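# Place yellow sponge beside blue foam block on desk

## Task

Set the yellow sponge down on the same desk as the blue foam block, close beside it with just a narrow gap. The foam blocks have to stay exactly where they started and keep their orientation, nothing extra may end up on the floor, and the cartons must remain standing on their desks. The robot must not tip over or finish leaning, or the task fails. The arrangement only counts if it stays put without the robot holding it.

## Robot and tools

Robot: a Hello Robot Stretch 3 with one arm. It has a two-wheeled base (0.33 m long, 0.34 m wide), a lift that slides along a vertical mast, and a telescoping arm that reaches out to the robot's right. The gripper cannot move forward on its own; to shift it fore or aft you drive the base. Turning in place pivots about the point midway between the wheels, 0.05 m behind the front edge. With the arm retracted and wrist folded, the turning sweep has radius 0.28 m; an unfolded level wrist pokes out beyond that circle. A loose object may occasionally get nudged by something outside the robot's control.

Frames: the base frame sits on the floor between the drive wheels, x forward, y left, z up. hand_pose is reported in it, located where the closed fingertips meet; with all wrist joints at zero its x axis is up, y points back along the arm toward the mast, z toward the rear. The odometry frame is the base frame where the scene began. base_odometry integrates wheel rotation, so wheel slip shows up as false travel; heading runs -3.142 to 3.142, positive leftward.

execute_actions: argument actions is a list holding a single action (or empty, which only returns state and pictures). An action may contain base, joints, or both, plus optional contact_limits; its motions begin together and may finish at different moments. base takes exactly one key: {"translate_m": d} is a straight-line offset in metres from the base's last reported position, forward positive, range -1 to 1; {"rotate_rad": d} is an in-place turn offset in radians, counter-clockwise (left) positive, range -3.2 to 3.2. No sideways motion. joints is a dictionary of absolute targets keyed by joint name: lift_m 0 to 1.1 (arm height on mast); arm_m 0 to 0.52 (extension); wrist_yaw_rad -1.345 to 4.42 (0 along the arm, positive swings toward the front, 3.0 folded over the base); wrist_pitch_rad -1.57 to 0.451 (0 level, negative tips fingers down); wrist_roll_rad -2.911 to 2.911 (0 means fingers side by side, horizontal); gripper_m -0.089 to 0.179 (bigger is wider; true fingertip gap is less than this by about 0.007 nearly shut and 0.025 fully open, and zero below 0.007); head_pan_rad -3.953 to 1.73 (0 ahead, positive left, -1.57 along the arm); head_tilt_rad -1.53 to 0.419 (negative looks down). Done tolerances: 0.004 for lift, arm and gripper, 0.02 for yaw, roll, pan and tilt, 0.05 for pitch. Joints or base omitted from an action may keep pushing toward a previous target unseen. Any unknown key or out-of-range number rejects the whole call with no motion. A single action runs at most 15 s. contact_limits accepts only arm_m, a motor_effort percentage 1 to 100 at which the arm motion halts (sign flips when retracting); lower is softer but too low stops instantly; it also caps holding force until the next action. cameras picks which images come back: head_camera, nav_camera, wrist_camera or all; omitted or null gives all, [] gives none. If a result reports a stop, later motion calls in the same reply are skipped.

wait: seconds from 0 to 10; commands nothing, returns the same state and images. zoom_image: camera plus region [x0, y0, x1, y1] in pixels of that camera's latest full image, top-left origin, at most 504 by 504. finished_scene: pass the scene number; irreversible, and it reports success.

Result lines: base_status and joint_status describe how each motion ended. done for the base only means the wheels turned the commanded amount. off_target means it settled short and may still push. After contact_stop, time_out or torque_fault the target is dropped; arm and lift go slack after a contact_stop until commanded again, and a slack lift may sag under load or be shoved upward by closing fingers on a surface. on_its_own covers uncommanded parts; its held at gives the held target, not the actual position. motor_effort is percent of maximum, positive toward larger joint values, with the peak of the last action in brackets; readings carry sizeable bias and noise. Positive wheel effort drives forward. base_tilt is in degrees, forward and right positive, with a fixed bias up to about 4. turned_by_wheels and turned_by_imu give rotation since last result. lidar_m lists 12 distances in 30 degree sectors, first straight ahead, then counter-clockwise (4th left, 7th behind, 10th right), in a plane 0.17 m high, so it sees table legs, not tops; '-' means nothing seen; own body can hide sectors 5, 6, 9, 10. wrist_depth_mm (45 to 1000) and head_depth_mm (280 to 4000, image sideways) are 7 by 7 grids of median depth from top-left.

Gripper: to hold, command a width below the object's; smaller squeezes harder but the stall guard may weaken grip. To let go, open at least 0.02 beyond the touching value. Neither reading nor done proves a grasp; check images.

Speed: base gets 0.30 m/s and 1.9 rad/s only when stowed (lift_m under 0.30, arm_m under 0.03, wrist_yaw_rad over 2.54); otherwise 0.10 m/s and 0.63 rad/s. Shorter robot motion time is better.

Avoid: folding or unfolding the wrist unless lift_m is 0.32 to 0.95, pitch -0.4 and roll near 0; once folded the lift may go down to 0.25. Keep pitch at -0.5 or lower when yaw is below -0.4. Pushing the arm into something rigid with the gripper above about 0.45 m can topple the robot, worse with higher contact limits or a repeated push. Do not drive while gripping or pressing on fixed things; if snagged, reverse in small steps, free the gripper, and lower lift to about 0.2 if still tilted. Wrist, head and base have no contact stop; sustained strain disables a wrist servo for 10 s. Avoid drops, slams and hard shoves. Camera intrinsics: head_camera 896x504 pinhole, fx 682.663; nav_camera 672x504 fisheye; wrist_camera 644x364 pinhole, fx 318.329.

Each tool is called after "Request:" as name(argument=value, ...), one argument or row to a line, values as JSON.

## Session

Request:
execute_actions(
  actions=[],
)

Scene clock: 0.00 s.
base_odometry: x=+0.000 y=+0.000 heading=+0.000 (m, m, rad; odometry frame)
turned_by_wheels: +0.000 (rad since the last result)
turned_by_imu: +0.000 (rad since the last result)
base_tilt: forward=-1.3 right=+0.3 (deg)
lidar_m: 1.55 1.63 1.61 1.58 1.91 1.72 1.53 1.97 2.42 2.44 1.88 2.02
head_depth_mm: 1857 1886 1874 1871 1848 1404 1824 / 1837 1969 1966 1960 1941 1903 1927 / 1826 2060 2036 2033 2017 2012 1998 / 1809 2151 2123 2112 2105 2078 2083 / 1799 2246 2227 2206 2187 2195 2167 / 1785 2319 2327 2325 2299 2289 2254 / 1768 2424 2457 2430 2412 2406 2369
base_status: not commanded
joint_positions: lift_m=+0.596 arm_m=-0.001 wrist_yaw_rad=+2.983 wrist_pitch_rad=-0.367 wrist_roll_rad=-0.005 gripper_m=+0.037 head_pan_rad=-0.014 head_tilt_rad=+0.005
joint_status: not commanded
motor_effort: left_wheel=-1 right_wheel=+0 lift_m=+28 arm_m=+0 wrist_yaw_rad=+1 wrist_pitch_rad=+8 wrist_roll_rad=-1 gripper_m=+0 head_pan_rad=-1 head_tilt_rad=+1 (%)
hand_pose: x=+0.0150 y=+0.0838 z=+0.6203 quat_wxyz=(+0.184, +0.701, +0.074, +0.685) (m; base frame)
wrist_depth_mm: - - - - - - - / - - - - - - - / - - - - - - - / - - - - - - - / 977 - - - - - - / 828 846 - 862 899 886 917 / 709 714 750 746 773 772 783
pictures: head_camera (sideways: a quarter turn clockwise sets it upright), nav_camera (sideways: a quarter turn counterclockwise sets it upright), wrist_camera
Images, in order (width x height): head_camera 896x504, nav_camera 672x504, wrist_camera 644x364.

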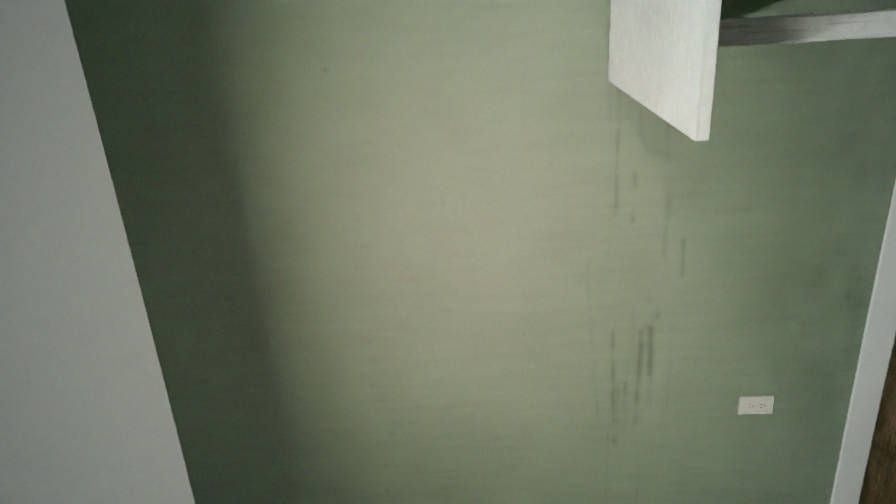

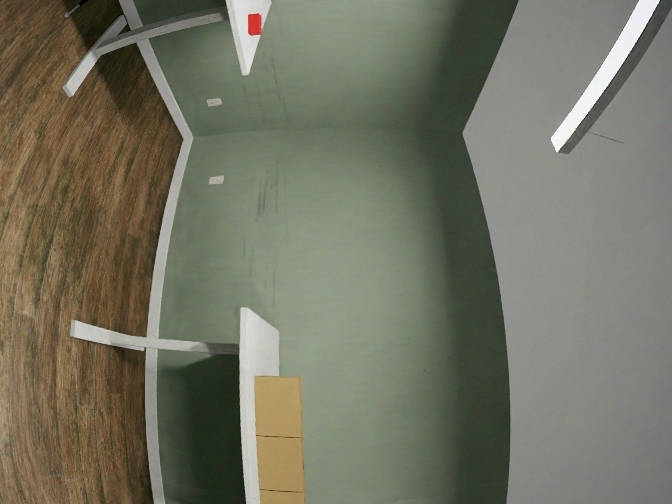

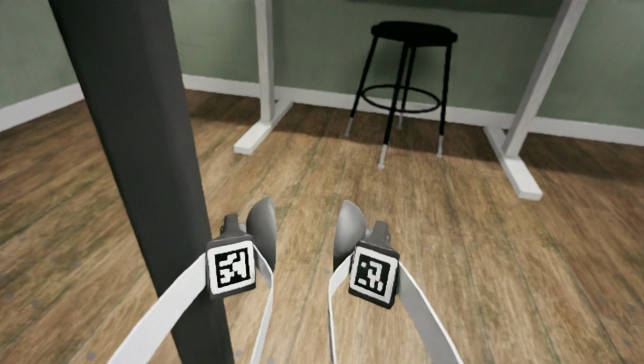

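Request:
execute_actions(
  actions=[
    {"joints":{"head_pan_rad":1.2,"head_tilt_rad":-0.45}},
  ],
  cameras=["head_camera","nav_camera"],
)

Request:
execute_actions(
  actions=[
    {"joints":{"head_pan_rad":-0.8,"head_tilt_rad":-0.45}},
  ],
  cameras=["head_camera","nav_camera"],
)

Request:
execute_actions(
  actions=[
    {"joints":{"head_pan_rad":-2.3,"head_tilt_rad":-0.45}},
  ],
  cameras=["head_camera","nav_camera"],
)

Request:
execute_actions(
  actions=[
    {"joints":{"head_pan_rad":-3.7,"head_tilt_rad":-0.45}},
  ],
  cameras=["head_camera","nav_camera"],
)

Scene clock: 2.47 s.
base_odometry: x=+0.000 y=+0.000 heading=+0.000 (m, m, rad; odometry frame)
turned_by_wheels: +0.000 (rad since the last result)
turned_by_imu: +0.000 (rad since the last result)
base_tilt: forward=-1.3 right=+0.4 (deg)
lidar_m: 1.54 1.63 1.61 1.58 1.92 1.72 1.54 1.97 2.41 2.44 1.88 2.02
head_depth_mm: 1637 1733 1213 2027 2121 1699 1389 / 1640 1737 1216 2003 2107 1712 1399 / 1640 1748 1226 1983 1941 1623 1408 / 1645 1746 1229 2005 2106 1746 1413 / 1644 1746 1236 2031 2151 1759 1428 / 1640 1749 1256 2036 2175 1777 1436 / 1639 1753 1735 1645 2128 1776 1448
base_status: not commanded
joint_positions: lift_m=+0.596 arm_m=-0.001 wrist_yaw_rad=+2.983 wrist_pitch_rad=-0.367 wrist_roll_rad=-0.005 gripper_m=+0.037 head_pan_rad=+1.193 head_tilt_rad=-0.444
joint_status: all done
motor_effort: left_wheel=-1(0) right_wheel=+0(0) lift_m=+29(29) arm_m=+0(0) wrist_yaw_rad=+0(0) wrist_pitch_rad=+8(8) wrist_roll_rad=-1(1) gripper_m=+0(0) head_pan_rad=+3(36) head_tilt_rad=-4(28) (%)
hand_pose: x=+0.0150 y=+0.0838 z=+0.6203 quat_wxyz=(+0.184, +0.701, +0.074, +0.685) (m; base frame)
wrist_depth_mm: - - - - - - - / - - - - - - - / - - - - - - - / - - - - - - - / 978 - - - - - - / 820 841 - 869 909 909 922 / 707 725 754 742 779 777 781
pictures: head_camera (sideways: a quarter turn clockwise sets it upright), nav_camera (sideways: a quarter turn counterclockwise sets it upright)
Images, in order (width x height): head_camera 896x504, nav_camera 672x504.

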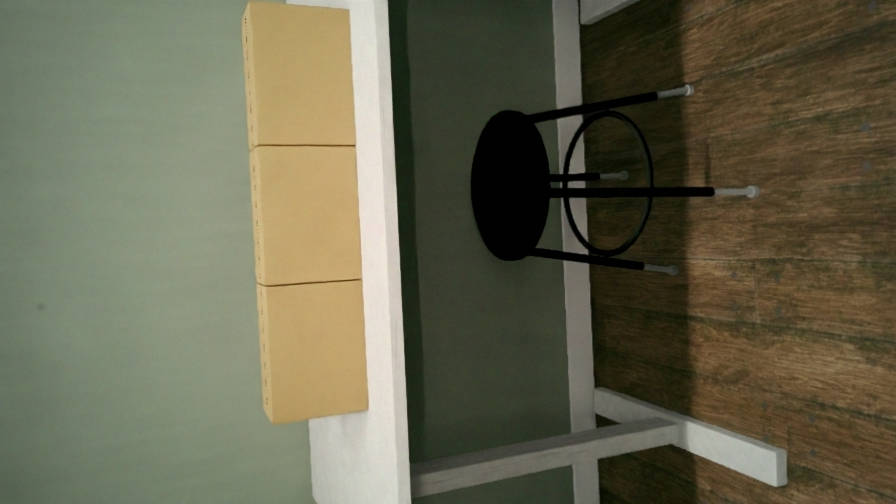

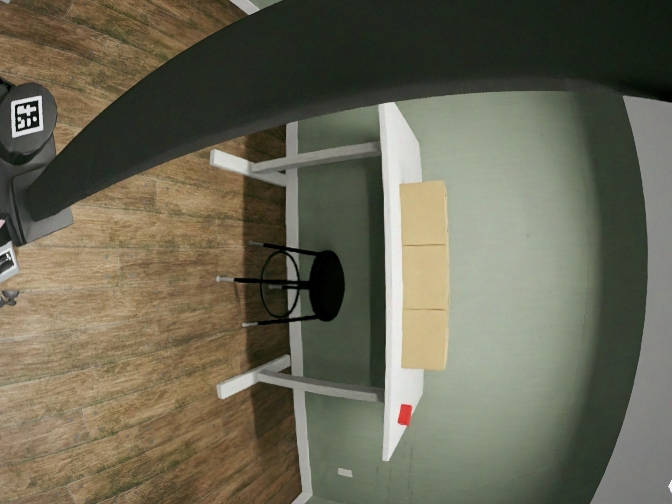

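Scene clock: 3.93 s.
base_odometry: x=+0.000 y=+0.000 heading=+0.000 (m, m, rad; odometry frame)
turned_by_wheels: +0.000 (rad since the last result)
turned_by_imu: +0.000 (rad since the last result)
base_tilt: forward=-1.4 right=+0.3 (deg)
lidar_m: 1.54 1.62 1.62 1.58 1.91 1.72 1.54 1.97 2.41 2.45 1.88 2.02
head_depth_mm: 2118 2274 2422 2639 2206 1698 1393 / 2027 2159 1508 2490 2100 1721 1403 / 1944 2054 1433 2393 2255 1732 1412 / 1874 1973 1386 2295 2268 1750 1416 / 1807 1916 1323 2180 2252 1757 1432 / 1727 1840 1275 2088 2190 1784 1440 / 1674 1766 1231 1989 2116 1795 1447
base_status: not commanded
joint_positions: lift_m=+0.596 arm_m=-0.001 wrist_yaw_rad=+2.983 wrist_pitch_rad=-0.367 wrist_roll_rad=-0.005 gripper_m=+0.037 head_pan_rad=-0.793 head_tilt_rad=-0.444
joint_status: all done
motor_effort: left_wheel=-1(1) right_wheel=-1(0) lift_m=+28(28) arm_m=+0(0) wrist_yaw_rad=+1(1) wrist_pitch_rad=+8(8) wrist_roll_rad=-1(1) gripper_m=+0(0) head_pan_rad=-3(38) head_tilt_rad=-3(0) (%)
hand_pose: x=+0.0150 y=+0.0838 z=+0.6203 quat_wxyz=(+0.184, +0.701, +0.074, +0.685) (m; base frame)
wrist_depth_mm: - - - - - - - / - - - - - - - / - - - - - - - / - - - - - - - / 960 - - - - - - / 833 850 - 836 883 895 916 / 708 726 744 756 756 775 787
pictures: head_camera (sideways: a quarter turn clockwise sets it upright), nav_camera (sideways: a quarter turn counterclockwise sets it upright)
Images, in order (width x height): head_camera 896x504, nav_camera 672x504.

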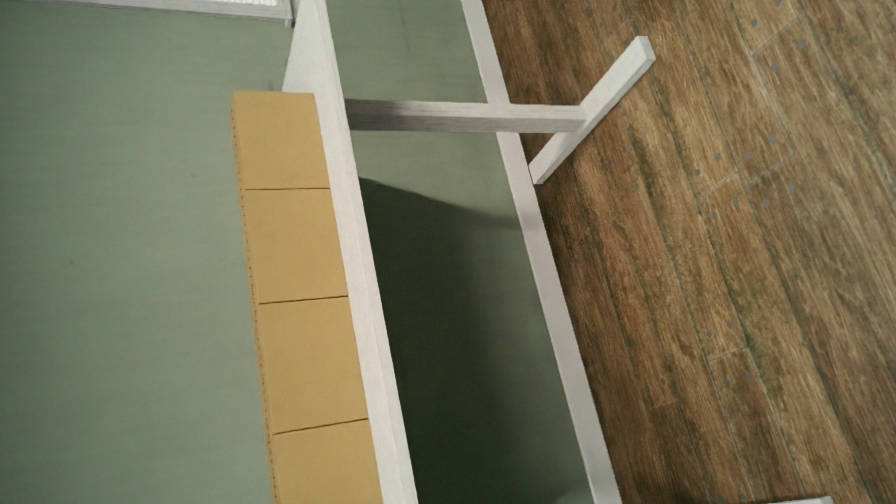

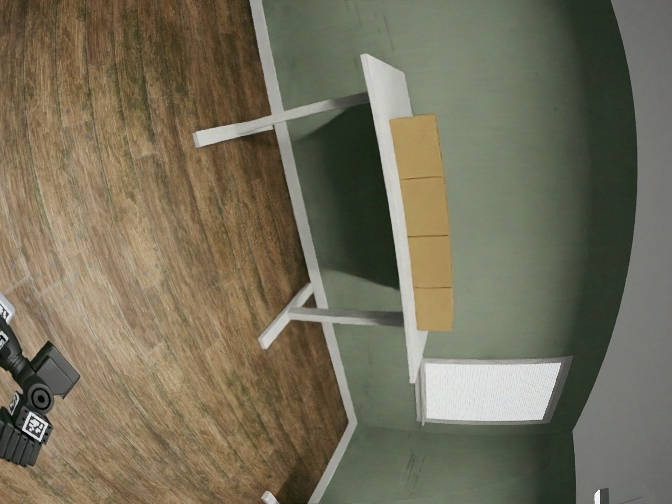

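Scene clock: 5.20 s.
base_odometry: x=+0.000 y=+0.000 heading=+0.000 (m, m, rad; odometry frame)
turned_by_wheels: +0.000 (rad since the last result)
turned_by_imu: +0.000 (rad since the last result)
base_tilt: forward=-1.4 right=+0.3 (deg)
lidar_m: 1.54 1.62 1.61 1.59 1.90 1.72 1.53 1.97 2.41 2.45 1.88 2.02
head_depth_mm: 2523 2649 2769 2815 2213 1704 1393 / 2714 2892 3129 3157 2218 1707 1398 / 2627 2829 3014 3141 2238 1738 1412 / 2561 2734 2887 3051 2266 1742 1426 / 2477 2658 2696 2947 2294 1757 1430 / 2403 2575 2133 2888 2313 1777 1436 / 2366 2491 2074 2820 2333 1790 1449
base_status: not commanded
joint_positions: lift_m=+0.596 arm_m=-0.001 wrist_yaw_rad=+2.983 wrist_pitch_rad=-0.367 wrist_roll_rad=-0.005 gripper_m=+0.037 head_pan_rad=-2.293 head_tilt_rad=-0.444
joint_status: all done
motor_effort: left_wheel=+0(0) right_wheel=+0(0) lift_m=+29(29) arm_m=+0(0) wrist_yaw_rad=+1(1) wrist_pitch_rad=+8(7) wrist_roll_rad=-1(1) gripper_m=+0(0) head_pan_rad=-3(37) head_tilt_rad=-4(1) (%)
hand_pose: x=+0.0150 y=+0.0838 z=+0.6203 quat_wxyz=(+0.184, +0.701, +0.074, +0.685) (m; base frame)
wrist_depth_mm: - - - - - - - / - - - - - - - / - - - - - - - / - - - - - - - / 958 - - - - - - / 833 812 - 869 900 888 926 / 717 715 754 752 756 776 791
pictures: head_camera (sideways: a quarter turn clockwise sets it upright), nav_camera (sideways: a quarter turn counterclockwise sets it upright)
Images, in order (width x height): head_camera 896x504, nav_camera 672x504.

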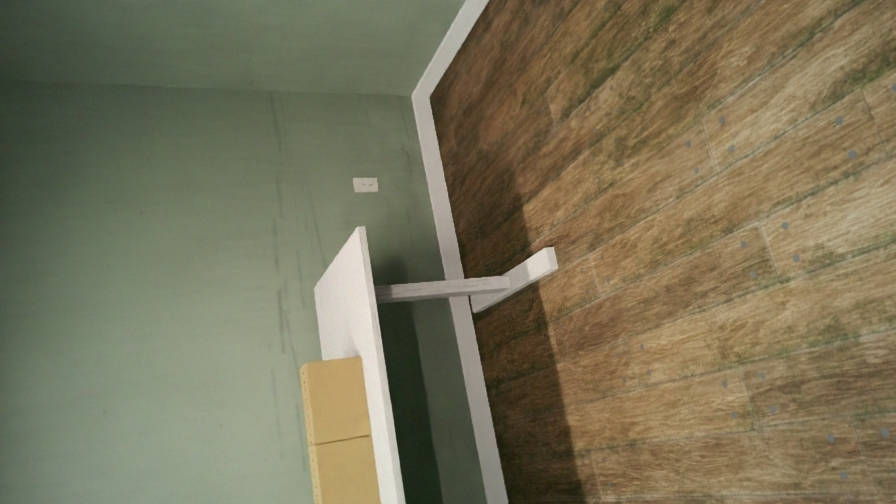

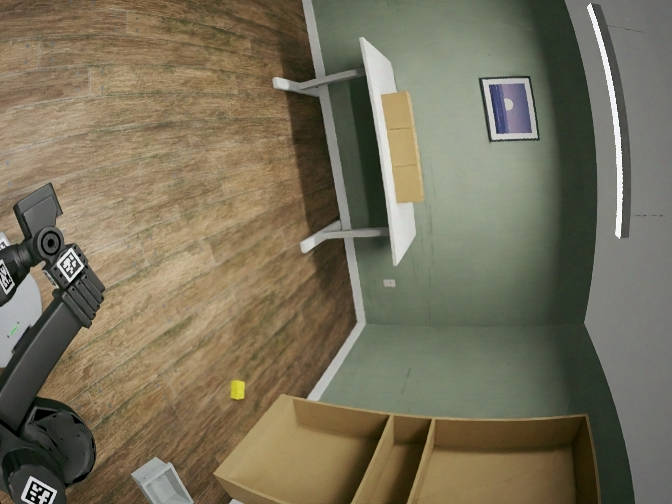

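Scene clock: 6.43 s.
base_odometry: x=+0.000 y=+0.000 heading=+0.000 (m, m, rad; odometry frame)
turned_by_wheels: +0.000 (rad since the last result)
turned_by_imu: +0.000 (rad since the last result)
base_tilt: forward=-1.3 right=+0.3 (deg)
lidar_m: 1.55 1.62 1.61 1.58 1.91 1.72 1.53 1.97 2.41 2.44 1.88 2.02
head_depth_mm: 1557 1676 1797 1951 2067 1703 1396 / 1540 1644 1774 1910 2052 1714 1401 / 1521 1618 1733 1871 2008 1737 1412 / 1490 1593 1703 1827 1986 1748 1417 / 1465 1574 1682 1813 1981 1761 1429 / 1460 1558 1671 1783 1930 1775 1363 / 1435 1539 1639 1764 1904 1787 1377
base_status: not commanded
joint_positions: lift_m=+0.596 arm_m=-0.001 wrist_yaw_rad=+2.983 wrist_pitch_rad=-0.367 wrist_roll_rad=-0.005 gripper_m=+0.037 head_pan_rad=-3.693 head_tilt_rad=-0.444
joint_status: all done
motor_effort: left_wheel=-1(0) right_wheel=+0(0) lift_m=+29(28) arm_m=+0(0) wrist_yaw_rad=+1(0) wrist_pitch_rad=+7(8) wrist_roll_rad=-1(1) gripper_m=+1(0) head_pan_rad=-2(37) head_tilt_rad=-3(4) (%)
hand_pose: x=+0.0150 y=+0.0838 z=+0.6203 quat_wxyz=(+0.184, +0.701, +0.074, +0.685) (m; base frame)
wrist_depth_mm: - - - - - - - / - - - - - - - / - - - - - - - / - - - - - - - / 957 - - - - - - / 828 825 - 857 909 902 919 / 717 725 750 747 755 779 783
pictures: head_camera (sideways: a quarter turn clockwise sets it upright), nav_camera (sideways: a quarter turn counterclockwise sets it upright)
Images, in order (width x height): head_camera 896x504, nav_camera 672x504.

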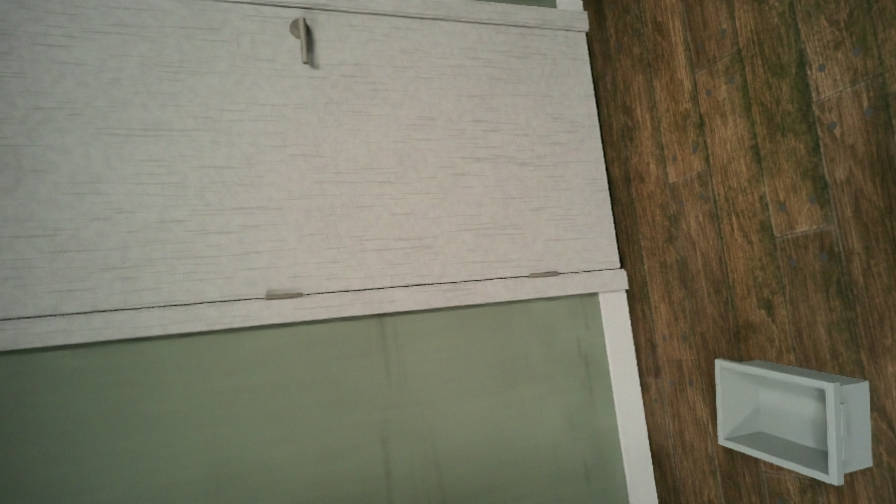

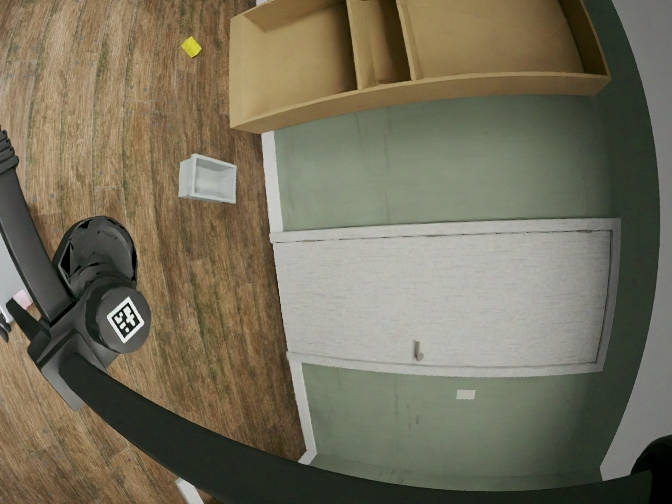

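Request:
execute_actions(
  actions=[
    {"joints":{"head_pan_rad":-2.85,"head_tilt_rad":-0.65}},
  ],
  cameras=["head_camera"],
)

Scene clock: 8.17 s.
base_odometry: x=+0.000 y=+0.000 heading=+0.000 (m, m, rad; odometry frame)
turned_by_wheels: +0.000 (rad since the last result)
turned_by_imu: +0.000 (rad since the last result)
base_tilt: forward=-1.4 right=+0.3 (deg)
lidar_m: 1.55 1.62 1.61 1.58 1.91 1.72 1.53 1.97 2.41 2.45 1.87 2.02
head_depth_mm: 1458 1498 1665 1897 1720 1424 1219 / 1584 1709 1940 2025 1748 1445 1229 / 1693 1850 2103 2063 1760 1455 1238 / 1768 1917 2160 2177 1772 1464 1248 / 1969 2282 2558 2288 1790 1474 1249 / 2211 2485 2792 2315 1809 1488 1259 / 2396 2751 3042 2348 1827 1495 1266
base_status: not commanded
joint_positions: lift_m=+0.596 arm_m=-0.001 wrist_yaw_rad=+2.983 wrist_pitch_rad=-0.367 wrist_roll_rad=-0.005 gripper_m=+0.037 head_pan_rad=-2.857 head_tilt_rad=-0.641
joint_status: all done
motor_effort: left_wheel=+0(1) right_wheel=+0(0) lift_m=+28(29) arm_m=+0(0) wrist_yaw_rad=+1(1) wrist_pitch_rad=+8(7) wrist_roll_rad=-1(1) gripper_m=+0(0) head_pan_rad=+3(35) head_tilt_rad=-4(18) (%)
hand_pose: x=+0.0150 y=+0.0838 z=+0.6203 quat_wxyz=(+0.184, +0.701, +0.074, +0.685) (m; base frame)
wrist_depth_mm: - - - - - - - / - - - - - - - / - - - - - - - / - - - - - - - / 973 - - - - - - / 821 838 - 854 892 896 937 / 714 722 743 751 763 781 796
pictures: head_camera (sideways: a quarter turn clockwise sets it upright)
Images, in order (width x height): head_camera 896x504.

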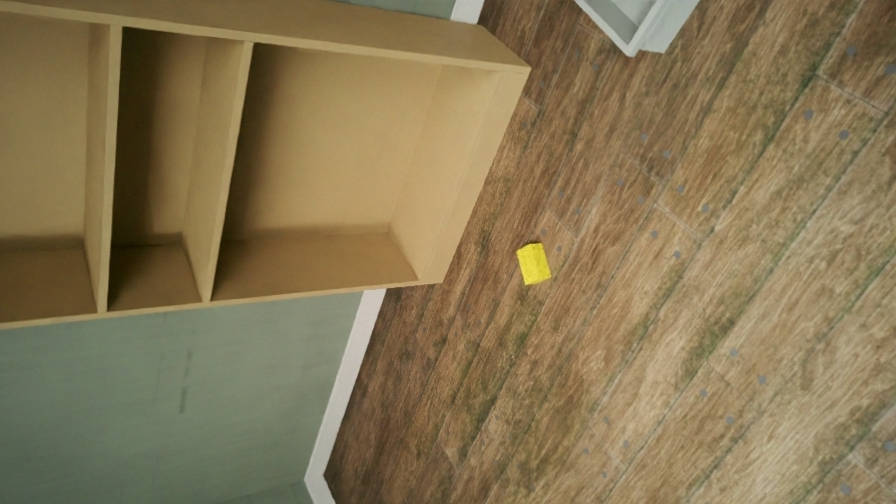

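Request:
execute_actions(
  actions=[
    {"joints":{"lift_m":0.27,"head_pan_rad":0,"head_tilt_rad":-0.6}},
  ],
  cameras=[],
)

Request:
execute_actions(
  actions=[
    {"base":{"rotate_rad":-2.54}},
  ],
  cameras=["head_camera","nav_camera"],
)

Scene clock: 15.43 s.
base_odometry: x=+0.000 y=+0.000 heading=+0.000 (m, m, rad; odometry frame)
turned_by_wheels: +0.000 (rad since the last result)
turned_by_imu: +0.001 (rad since the last result)
base_tilt: forward=-1.3 right=+0.3 (deg)
lidar_m: 1.55 1.62 1.62 1.59 1.91 1.72 1.54 1.97 2.41 2.44 1.88 2.01
head_depth_mm: 1645 1439 1919 2107 1804 1465 1249 / 1701 1626 2059 2198 1807 1483 1259 / 1766 1935 2129 2286 1832 1492 1257 / 1830 2008 2236 2364 1847 1504 1268 / 1908 2086 2330 2433 1853 1524 1279 / 1966 2179 2431 2448 1873 1523 1288 / 2037 2285 2559 2483 1896 1541 1289
base_status: not commanded
joint_positions: lift_m=+0.271 arm_m=-0.001 wrist_yaw_rad=+2.983 wrist_pitch_rad=-0.368 wrist_roll_rad=-0.005 gripper_m=+0.037 head_pan_rad=-0.007 head_tilt_rad=-0.606
joint_status: all done
motor_effort: left_wheel=+0(1) right_wheel=-1(0) lift_m=+11(23) arm_m=+0(1) wrist_yaw_rad=+0(0) wrist_pitch_rad=+8(7) wrist_roll_rad=-1(1) gripper_m=+0(0) head_pan_rad=+5(35) head_tilt_rad=+1(8) (%)
hand_pose: x=+0.0150 y=+0.0838 z=+0.2948 quat_wxyz=(+0.184, +0.701, +0.075, +0.685) (m; base frame)
wrist_depth_mm: - - - - - - - / - - - - - - - / 852 - 929 946 - - - / 669 - 704 730 735 757 792 / 546 552 - 584 608 606 628 / 464 482 - 501 503 508 521 / - - - 431 425 440 440
pictures: none
No camera images: the call's "cameras" was empty. Leave "cameras" out to get every camera's image.

Scene clock: 18.13 s.
base_odometry: x=+0.000 y=+0.000 heading=-2.540 (m, m, rad; odometry frame)
turned_by_wheels: -2.540 (rad since the last result)
turned_by_imu: -2.572 (rad since the last result)
base_tilt: forward=-1.3 right=+0.4 (deg)
lidar_m: 1.97 2.41 2.45 1.88 1.54 2.06 1.61 1.26 1.59 1.86 1.73 1.53
head_depth_mm: 1674 1823 2066 2135 1802 1476 1251 / 2042 2190 2370 2150 1807 1481 1256 / 2269 2474 2756 2365 1829 1492 1265 / 2585 2842 3040 2394 1843 1513 1268 / 2742 2975 3167 2421 1867 1519 1279 / 2601 2803 2996 2444 1867 1529 1288 / 2478 2613 2800 2452 1898 1540 1296
base_status: done
joint_positions: lift_m=+0.271 arm_m=-0.001 wrist_yaw_rad=+2.983 wrist_pitch_rad=-0.368 wrist_roll_rad=-0.005 gripper_m=+0.037 head_pan_rad=-0.007 head_tilt_rad=-0.605
joint_status: not commanded
motor_effort: left_wheel=+4(13) right_wheel=-3(7) lift_m=+12(12) arm_m=-1(0) wrist_yaw_rad=+1(0) wrist_pitch_rad=+8(8) wrist_roll_rad=-1(1) gripper_m=+0(0) head_pan_rad=+2(3) head_tilt_rad=+1(2) (%)
hand_pose: x=+0.0150 y=+0.0837 z=+0.2948 quat_wxyz=(+0.184, +0.701, +0.075, +0.685) (m; base frame)
wrist_depth_mm: - - - - - - - / - - - - - - - / 865 - 931 941 - - - / 663 - 708 731 747 757 798 / 546 554 - 580 594 620 623 / 469 480 - 501 505 504 517 / - - - 431 426 434 442
pictures: head_camera (sideways: a quarter turn clockwise sets it upright), nav_camera (sideways: a quarter turn counterclockwise sets it upright)
Images, in order (width x height): head_camera 896x504, nav_camera 672x504.

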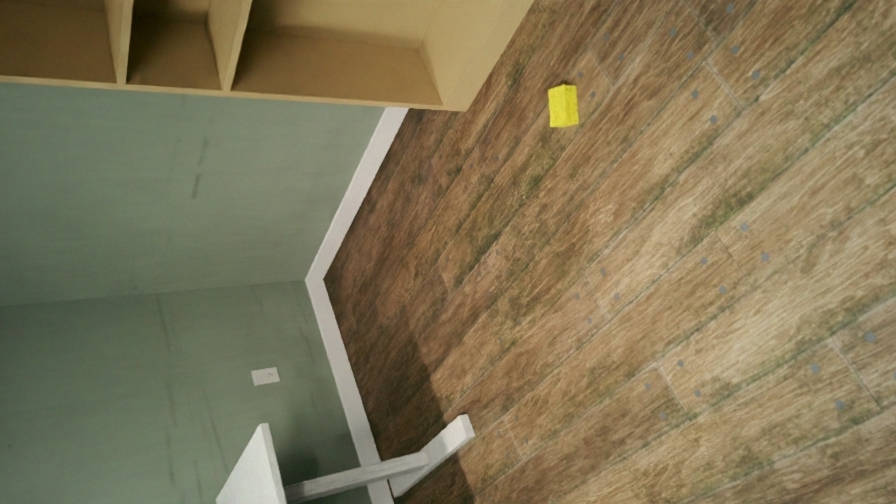

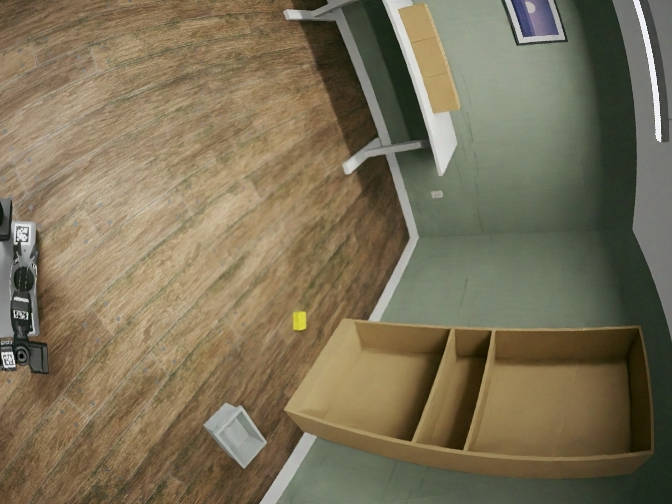

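Request:
execute_actions(
  actions=[
    {"base":{"translate_m":1.0},"joints":{"head_pan_rad":-0.8,"head_tilt_rad":-1.1}},
  ],
  cameras=["head_camera"],
)

Request:
execute_actions(
  actions=[
    {"base":{"translate_m":0.42},"joints":{"head_pan_rad":1.2,"head_tilt_rad":-0.35}},
  ],
  cameras=["head_camera","nav_camera"],
)

Scene clock: 23.93 s.
base_odometry: x=-0.824 y=-0.566 heading=-2.540 (m, m, rad; odometry frame)
turned_by_wheels: +0.000 (rad since the last result)
turned_by_imu: +0.003 (rad since the last result)
base_tilt: forward=-1.3 right=+0.3 (deg)
lidar_m: 1.49 1.53 1.97 2.61 2.61 2.34 2.60 2.30 1.82 1.24 0.87 1.00
head_depth_mm: 829 1216 1387 1406 1294 1177 1110 / 840 1250 1456 1402 1303 1198 - / 847 1279 1472 1428 1307 1196 - / 859 1303 1491 1442 1298 1198 1114 / 867 1331 1511 1469 1327 1210 1110 / 881 1314 1460 1483 1337 1220 1113 / 978 1140 1648 1492 1344 1222 1123
base_status: done
joint_positions: lift_m=+0.271 arm_m=-0.001 wrist_yaw_rad=+2.983 wrist_pitch_rad=-0.368 wrist_roll_rad=-0.005 gripper_m=+0.037 head_pan_rad=-0.794 head_tilt_rad=-1.087
joint_status: all done
motor_effort: left_wheel=+4(11) right_wheel=-3(5) lift_m=+12(12) arm_m=-1(0) wrist_yaw_rad=+0(1) wrist_pitch_rad=+8(8) wrist_roll_rad=-1(1) gripper_m=+0(0) head_pan_rad=-2(34) head_tilt_rad=-6(31) (%)
hand_pose: x=+0.0150 y=+0.0837 z=+0.2948 quat_wxyz=(+0.184, +0.701, +0.075, +0.685) (m; base frame)
wrist_depth_mm: - - - - - - - / - - - - - - - / 849 - 921 950 - - - / 662 - 710 723 743 751 789 / 549 555 - 580 594 612 628 / 463 485 - 500 501 509 517 / - - - 431 428 436 442
pictures: head_camera (sideways: a quarter turn clockwise sets it upright)
Images, in order (width x height): head_camera 896x504.

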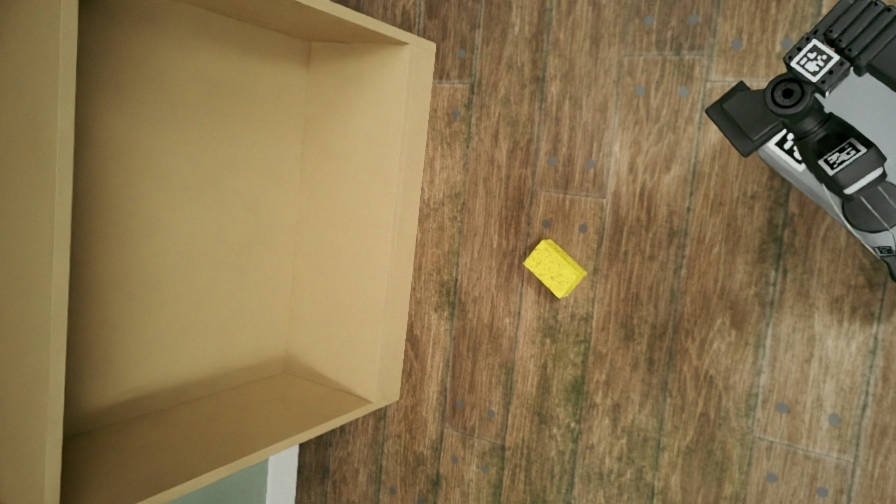

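Scene clock: 27.00 s.
base_odometry: x=-1.170 y=-0.804 heading=-2.539 (m, m, rad; odometry frame)
turned_by_wheels: +0.000 (rad since the last result)
turned_by_imu: +0.001 (rad since the last result)
base_tilt: forward=-1.3 right=+0.3 (deg)
lidar_m: 1.17 1.69 1.21 1.90 2.40 2.71 2.83 2.65 1.45 0.83 0.86 0.63
head_depth_mm: 1463 1530 1615 1655 1140 1743 1499 / 1546 1622 1713 1746 1157 1835 1507 / 1618 1724 1840 1264 1168 1909 1516 / 1716 1841 1958 1321 1291 1926 1527 / 1833 1968 2101 1427 1425 1930 1534 / 1998 2130 2291 1543 2023 1962 1543 / 2144 2305 2506 2529 2591 1926 1556
base_status: done
joint_positions: lift_m=+0.271 arm_m=-0.001 wrist_yaw_rad=+2.983 wrist_pitch_rad=-0.368 wrist_roll_rad=-0.005 gripper_m=+0.037 head_pan_rad=+1.193 head_tilt_rad=-0.359
joint_status: all done
motor_effort: left_wheel=+3(13) right_wheel=-3(5) lift_m=+12(12) arm_m=+0(0) wrist_yaw_rad=+1(0) wrist_pitch_rad=+8(8) wrist_roll_rad=-1(1) gripper_m=+0(0) head_pan_rad=+3(38) head_tilt_rad=+4(31) (%)
hand_pose: x=+0.0150 y=+0.0837 z=+0.2948 quat_wxyz=(+0.184, +0.701, +0.075, +0.685) (m; base frame)
wrist_depth_mm: - - - - - - - / - - - - - - - / 851 - 924 941 - - - / 671 - 706 717 732 764 796 / 547 554 - 585 606 600 627 / 466 478 - 502 504 513 516 / - - - 427 428 438 443
pictures: head_camera (sideways: a quarter turn clockwise sets it upright), nav_camera (sideways: a quarter turn counterclockwise sets it upright)
Images, in order (width x height): head_camera 896x504, nav_camera 672x504.

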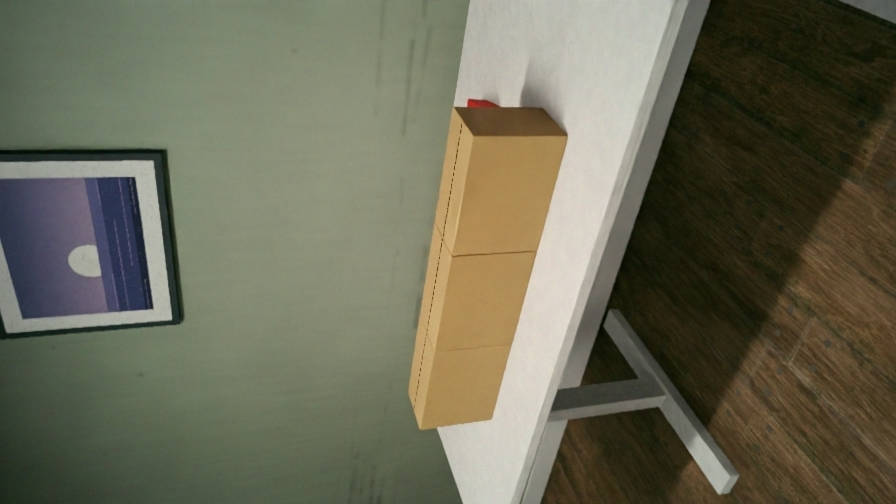

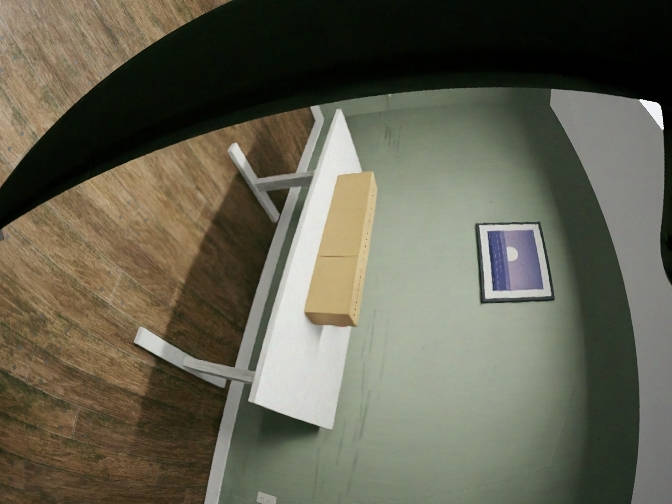

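Request:
execute_actions(
  actions=[
    {"joints":{"lift_m":0.34,"wrist_pitch_rad":-0.4,"head_pan_rad":-1.57,"head_tilt_rad":-1.25}},
  ],
  cameras=[],
)

Request:
execute_actions(
  actions=[
    {"joints":{"wrist_yaw_rad":0,"arm_m":0.1}},
  ],
  cameras=[],
)

Request:
execute_actions(
  actions=[
    {"joints":{"wrist_pitch_rad":-1.57,"gripper_m":0.15}},
  ],
  cameras=["head_camera","wrist_camera"],
)

Scene clock: 29.57 s.
base_odometry: x=-1.170 y=-0.804 heading=-2.539 (m, m, rad; odometry frame)
turned_by_wheels: +0.000 (rad since the last result)
turned_by_imu: +0.000 (rad since the last result)
base_tilt: forward=-1.3 right=+0.3 (deg)
lidar_m: 1.17 1.69 1.20 1.90 2.40 2.71 2.82 2.65 1.45 0.83 0.86 0.63
head_depth_mm: 1559 1560 1418 1334 1237 1174 - / 1385 1563 1442 1336 1266 - - / 961 1174 1403 1345 1282 - - / 1086 1325 1359 1350 1268 1179 1101 / 1023 1232 1356 1333 1267 1184 1111 / 674 1130 1338 1302 1274 1193 1121 / 657 1047 1266 1275 1280 1195 1130
base_status: not commanded
joint_positions: lift_m=+0.339 arm_m=-0.001 wrist_yaw_rad=+2.983 wrist_pitch_rad=-0.414 wrist_roll_rad=-0.005 gripper_m=+0.037 head_pan_rad=-1.563 head_tilt_rad=-1.235
joint_status: all done
motor_effort: left_wheel=+3(3) right_wheel=-3(3) lift_m=+41(45) arm_m=-1(1) wrist_yaw_rad=+0(0) wrist_pitch_rad=+7(5) wrist_roll_rad=-1(1) gripper_m=+0(0) head_pan_rad=-2(39) head_tilt_rad=-7(41) (%)
hand_pose: x=+0.0142 y=+0.0782 z=+0.3529 quat_wxyz=(+0.200, +0.699, +0.091, +0.680) (m; base frame)
wrist_depth_mm: - - - - - - - / - - - - - - - / 898 - 971 - - - - / 725 727 767 780 811 808 830 / 600 614 - 640 661 673 690 / 513 520 - 543 557 565 577 / 460 - - 481 484 487 497
pictures: none
No camera images: the call's "cameras" was empty. Leave "cameras" out to get every camera's image.

Scene clock: 32.07 s.
base_odometry: x=-1.170 y=-0.804 heading=-2.539 (m, m, rad; odometry frame)
turned_by_wheels: +0.000 (rad since the last result)
turned_by_imu: +0.000 (rad since the last result)
base_tilt: forward=-1.4 right=+0.4 (deg)
lidar_m: 1.17 1.69 1.20 1.90 2.40 2.71 2.83 2.65 1.45 0.83 0.86 0.63
head_depth_mm: 1556 1551 1420 1329 1239 1169 - / 1389 1562 1451 1353 1249 - - / 961 1170 1400 1373 1239 - - / 1085 1331 1364 1355 1249 1181 1105 / 1023 1233 1353 1332 1270 1185 1116 / 673 1130 1333 1303 1279 1193 1120 / 654 1047 1270 1276 1285 1200 1124
base_status: not commanded
joint_positions: lift_m=+0.339 arm_m=+0.100 wrist_yaw_rad=+0.004 wrist_pitch_rad=-0.414 wrist_roll_rad=-0.005 gripper_m=+0.037 head_pan_rad=-1.563 head_tilt_rad=-1.235
joint_status: all done
motor_effort: left_wheel=+3(3) right_wheel=-3(3) lift_m=+41(42) arm_m=+3(3) wrist_yaw_rad=-2(1) wrist_pitch_rad=+7(7) wrist_roll_rad=-1(1) gripper_m=+0(0) head_pan_rad=-3(2) head_tilt_rad=-9(7) (%)
hand_pose: x=-0.0206 y=-0.4696 z=+0.3529 quat_wxyz=(+0.694, +0.147, -0.690, -0.144) (m; base frame)
wrist_depth_mm: 425 473 545 539 847 - - / 453 518 593 579 - - - / 485 553 655 628 - - - / 522 570 599 600 790 760 723 / 476 484 514 545 654 631 573 / 404 422 506 542 558 565 534 / 373 426 463 478 483 492 496
pictures: none
No camera images: the call's "cameras" was empty. Leave "cameras" out to get every camera's image.

Scene clock: 33.67 s.
base_odometry: x=-1.170 y=-0.804 heading=-2.539 (m, m, rad; odometry frame)
turned_by_wheels: +0.000 (rad since the last result)
turned_by_imu: +0.000 (rad since the last result)
base_tilt: forward=-1.3 right=+0.4 (deg)
lidar_m: 1.16 1.68 1.21 1.90 2.40 2.71 2.83 2.65 1.45 0.83 0.86 0.63
head_depth_mm: 1564 1554 1416 1330 1238 1173 - / 1388 1559 1445 1345 1257 - - / 959 1172 1404 1362 1239 - - / 1086 1330 1365 1353 1246 1180 1104 / 1024 1235 1357 1336 1266 1184 1115 / 672 1133 1335 1300 1275 1192 1120 / 655 1043 1267 1270 1279 1199 1127
base_status: not commanded
joint_positions: lift_m=+0.339 arm_m=+0.100 wrist_yaw_rad=+0.004 wrist_pitch_rad=-1.550 wrist_roll_rad=-0.005 gripper_m=+0.150 head_pan_rad=-1.563 head_tilt_rad=-1.235
joint_status: all done
joint sent to its limit — the command would take wrist_pitch_rad past its lower limit, so that joint was sent only as far as its limit.
motor_effort: left_wheel=+3(3) right_wheel=-3(3) lift_m=+42(42) arm_m=+3(3) wrist_yaw_rad=-2(2) wrist_pitch_rad=-3(5) wrist_roll_rad=-1(1) gripper_m=+0(95) head_pan_rad=-2(3) head_tilt_rad=-7(8) (%)
hand_pose: x=-0.0217 y=-0.2259 z=+0.2214 quat_wxyz=(+0.507, +0.497, -0.503, -0.493) (m; base frame)
wrist_depth_mm: 345 343 347 350 351 354 352 / 357 356 355 356 359 364 365 / 366 369 367 372 373 373 377 / 381 377 384 384 387 387 389 / 393 390 397 - 394 400 402 / 401 407 408 - - - 413 / 420 421 421 - - - 433
pictures: head_camera (sideways: a quarter turn clockwise sets it upright), wrist_camera
Images, in order (width x height): head_camera 896x504, wrist_camera 644x364.

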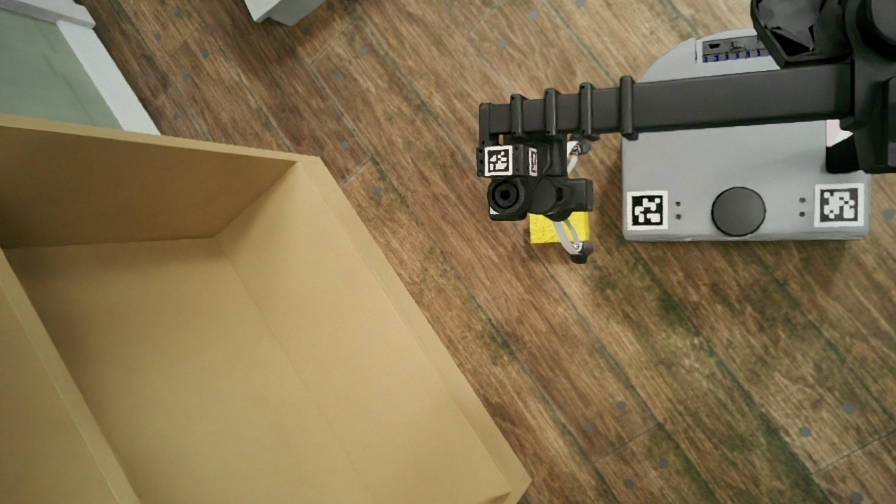

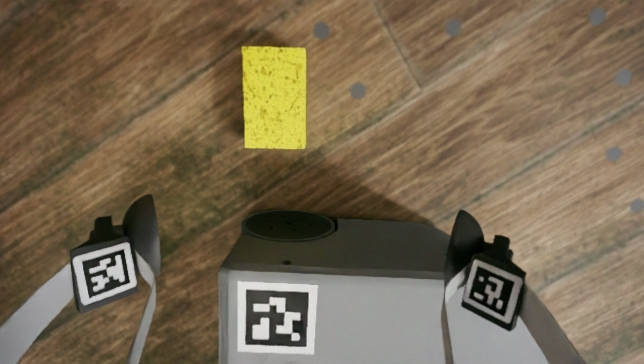

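Request:
execute_actions(
  actions=[
    {"base":{"translate_m":0.035},"joints":{"arm_m":0.175,"lift_m":0.21}},
  ],
  cameras=["head_camera","wrist_camera"],
)

Scene clock: 36.90 s.
base_odometry: x=-1.199 y=-0.824 heading=-2.539 (m, m, rad; odometry frame)
turned_by_wheels: +0.000 (rad since the last result)
turned_by_imu: +0.000 (rad since the last result)
base_tilt: forward=-1.4 right=+0.3 (deg)
lidar_m: 1.14 1.65 1.19 1.89 2.89 2.74 2.87 2.68 1.42 0.83 0.84 0.60
head_depth_mm: 1538 1555 1428 1328 1239 1168 - / 928 1527 1434 1342 1252 - - / 1013 1232 1374 1363 1242 - - / 1078 1332 1357 1355 1260 1183 1105 / 1000 1199 1352 1334 1268 1185 1118 / 664 1105 1322 1292 1279 1189 1122 / 655 1023 1239 1270 1282 1201 1125
base_status: done
joint_positions: lift_m=+0.211 arm_m=+0.175 wrist_yaw_rad=+0.003 wrist_pitch_rad=-1.552 wrist_roll_rad=-0.005 gripper_m=+0.150 head_pan_rad=-1.563 head_tilt_rad=-1.235
joint_status: all done
motor_effort: left_wheel=+3(8) right_wheel=-3(4) lift_m=+11(38) arm_m=+3(3) wrist_yaw_rad=-2(3) wrist_pitch_rad=-2(3) wrist_roll_rad=-1(1) gripper_m=+0(1) head_pan_rad=-2(2) head_tilt_rad=-7(8) (%)
hand_pose: x=-0.0217 y=-0.3006 z=+0.0927 quat_wxyz=(+0.507, +0.497, -0.503, -0.494) (m; base frame)
wrist_depth_mm: 229 230 230 232 232 234 234 / 237 237 238 238 240 240 242 / 244 244 244 244 248 249 250 / 251 252 252 210 255 258 258 / 260 259 260 218 263 264 267 / - 272 274 274 274 - 276 / 279 283 280 282 283 286 287
pictures: head_camera (sideways: a quarter turn clockwise sets it upright), wrist_camera
Images, in order (width x height): head_camera 896x504, wrist_camera 644x364.

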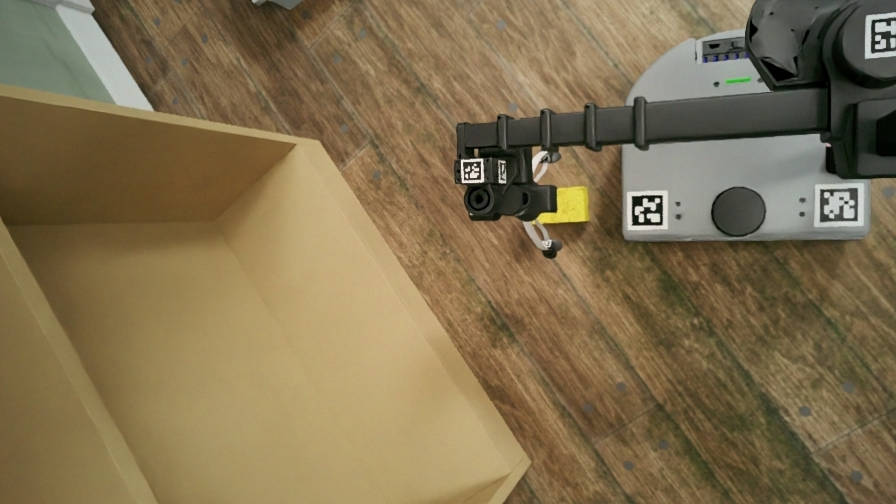

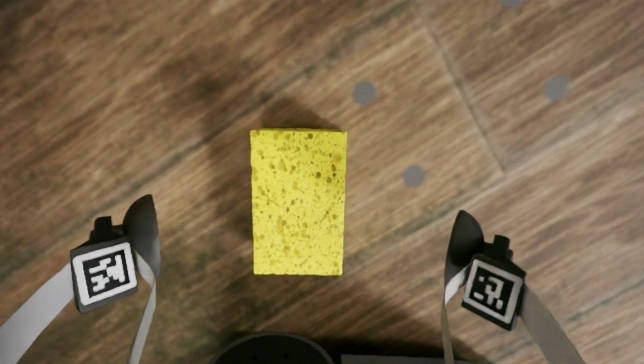

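Request:
execute_actions(
  actions=[
    {"joints":{"lift_m":0.145,"gripper_m":0.11}},
  ],
  cameras=["wrist_camera"],
)

Scene clock: 38.63 s.
base_odometry: x=-1.199 y=-0.824 heading=-2.539 (m, m, rad; odometry frame)
turned_by_wheels: +0.000 (rad since the last result)
turned_by_imu: +0.000 (rad since the last result)
base_tilt: forward=-1.3 right=+0.3 (deg)
lidar_m: 1.14 1.66 1.18 1.89 2.88 2.74 2.86 2.68 1.42 0.83 0.84 0.60
head_depth_mm: 1541 1553 1432 1331 1240 1171 - / 930 1529 1437 1337 1251 - - / 1011 1230 1375 1361 1239 - - / 1079 1326 1346 1355 1259 1187 1103 / 997 1205 1354 1330 1264 1188 1114 / 664 1106 1323 1292 1277 1194 1120 / 653 1019 1235 1278 1284 1201 1127
base_status: not commanded
joint_positions: lift_m=+0.146 arm_m=+0.175 wrist_yaw_rad=+0.003 wrist_pitch_rad=-1.552 wrist_roll_rad=-0.005 gripper_m=+0.110 head_pan_rad=-1.563 head_tilt_rad=-1.235
joint_status: all done
motor_effort: left_wheel=+3(3) right_wheel=-3(3) lift_m=+12(13) arm_m=+3(3) wrist_yaw_rad=-2(2) wrist_pitch_rad=-2(2) wrist_roll_rad=-1(1) gripper_m=+0(96) head_pan_rad=-4(3) head_tilt_rad=-7(8) (%)
hand_pose: x=-0.0217 y=-0.3006 z=+0.0277 quat_wxyz=(+0.507, +0.497, -0.503, -0.494) (m; base frame)
wrist_depth_mm: 170 171 171 172 172 173 174 / 175 176 176 177 178 179 180 / 181 181 181 181 184 185 186 / 187 187 145 144 191 190 192 / 194 193 149 149 196 197 198 / 199 203 155 154 204 205 205 / 206 208 209 210 212 213 214
pictures: wrist_camera
Images, in order (width x height): wrist_camera 644x364.

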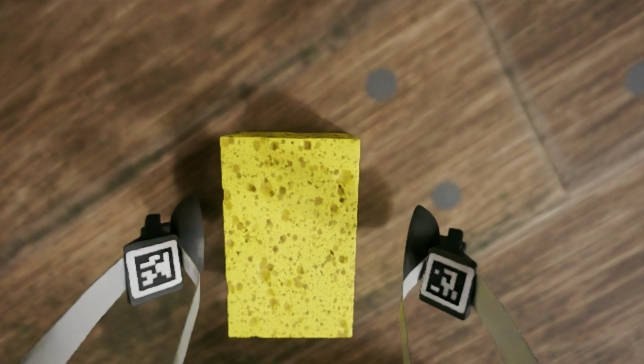

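Request:
execute_actions(
  actions=[
    {"base":{"translate_m":0.006},"joints":{"gripper_m":0.03}},
  ],
  cameras=["wrist_camera"],
)

Request:
execute_actions(
  actions=[
    {"joints":{"lift_m":0.34,"head_pan_rad":1.3,"head_tilt_rad":-0.4}},
  ],
  cameras=["wrist_camera"],
)

Scene clock: 40.50 s.
base_odometry: x=-1.204 y=-0.827 heading=-2.539 (m, m, rad; odometry frame)
turned_by_wheels: +0.000 (rad since the last result)
turned_by_imu: +0.000 (rad since the last result)
base_tilt: forward=-1.4 right=+0.4 (deg)
lidar_m: 1.14 1.65 1.18 1.89 2.43 2.76 2.87 2.69 1.41 0.83 0.84 0.60
head_depth_mm: 1534 1553 1436 1327 1239 1170 - / 931 1516 1429 1339 1253 - - / 1016 1245 1373 1357 1236 - - / 1075 1320 1351 1355 1260 1182 1106 / 990 1199 1351 1324 1268 1183 1115 / 660 1099 1319 1292 1275 1191 1120 / 654 1018 1231 1271 1286 1193 1126
base_status: done
joint_positions: lift_m=+0.146 arm_m=+0.175 wrist_yaw_rad=+0.003 wrist_pitch_rad=-1.552 wrist_roll_rad=-0.005 gripper_m=+0.031 head_pan_rad=-1.563 head_tilt_rad=-1.235
joint_status: all done
motor_effort: left_wheel=+3(8) right_wheel=-3(3) lift_m=+12(11) arm_m=+3(3) wrist_yaw_rad=-2(2) wrist_pitch_rad=-2(2) wrist_roll_rad=-1(1) gripper_m=-17(98) head_pan_rad=-2(3) head_tilt_rad=-7(7) (%)
hand_pose: x=-0.0217 y=-0.3006 z=+0.0277 quat_wxyz=(+0.507, +0.497, -0.503, -0.494) (m; base frame)
wrist_depth_mm: 170 170 171 172 173 173 174 / 175 176 177 178 178 178 180 / 181 182 181 181 184 185 185 / 186 187 186 141 190 190 191 / 193 194 146 146 195 198 199 / 200 200 152 151 204 205 205 / 208 209 208 156 211 212 212
pictures: wrist_camera
Images, in order (width x height): wrist_camera 644x364.

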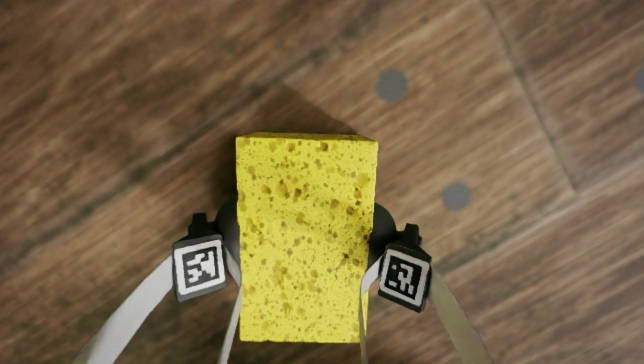

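Scene clock: 43.10 s.
base_odometry: x=-1.204 y=-0.827 heading=-2.539 (m, m, rad; odometry frame)
turned_by_wheels: +0.000 (rad since the last result)
turned_by_imu: +0.000 (rad since the last result)
base_tilt: forward=-1.3 right=+0.4 (deg)
lidar_m: 1.14 1.65 1.18 1.90 2.43 2.75 2.86 2.68 1.41 0.83 0.84 0.60
head_depth_mm: 1481 1565 1657 1447 1052 1768 1427 / 1561 1670 1772 1159 1142 1783 1442 / 1672 1795 1930 1258 1240 1797 1453 / 1788 1949 2100 1348 2185 1813 1461 / 1977 2132 2270 1450 2135 1822 1471 / 2156 2359 2549 1670 2444 1848 1484 / 2368 2588 2863 3077 2482 1866 1496
base_status: not commanded
joint_positions: lift_m=+0.339 arm_m=+0.175 wrist_yaw_rad=+0.003 wrist_pitch_rad=-1.552 wrist_roll_rad=-0.005 gripper_m=+0.031 head_pan_rad=+1.293 head_tilt_rad=-0.409
joint_status: all done
motor_effort: left_wheel=+3(3) right_wheel=-3(3) lift_m=+41(41) arm_m=+3(3) wrist_yaw_rad=-2(2) wrist_pitch_rad=-2(2) wrist_roll_rad=-1(1) gripper_m=-17(17) head_pan_rad=+3(37) head_tilt_rad=+3(37) (%)
hand_pose: x=-0.0217 y=-0.3005 z=+0.2214 quat_wxyz=(+0.507, +0.497, -0.503, -0.494) (m; base frame)
wrist_depth_mm: 345 345 345 350 348 352 355 / 356 360 356 359 362 363 364 / 367 371 366 363 373 376 378 / 376 378 375 141 386 386 389 / 393 391 146 146 400 401 401 / 406 407 152 151 - 415 415 / 422 424 417 155 - 433 431
pictures: wrist_camera
Images, in order (width x height): wrist_camera 644x364.

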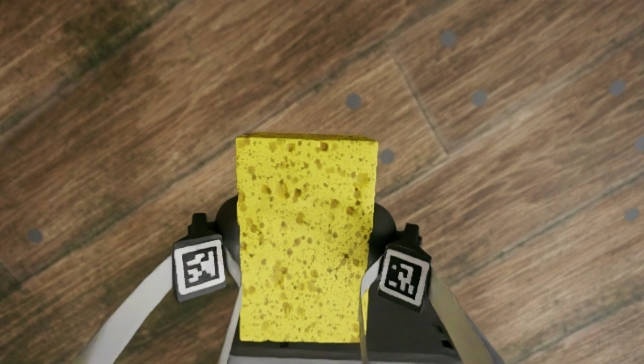

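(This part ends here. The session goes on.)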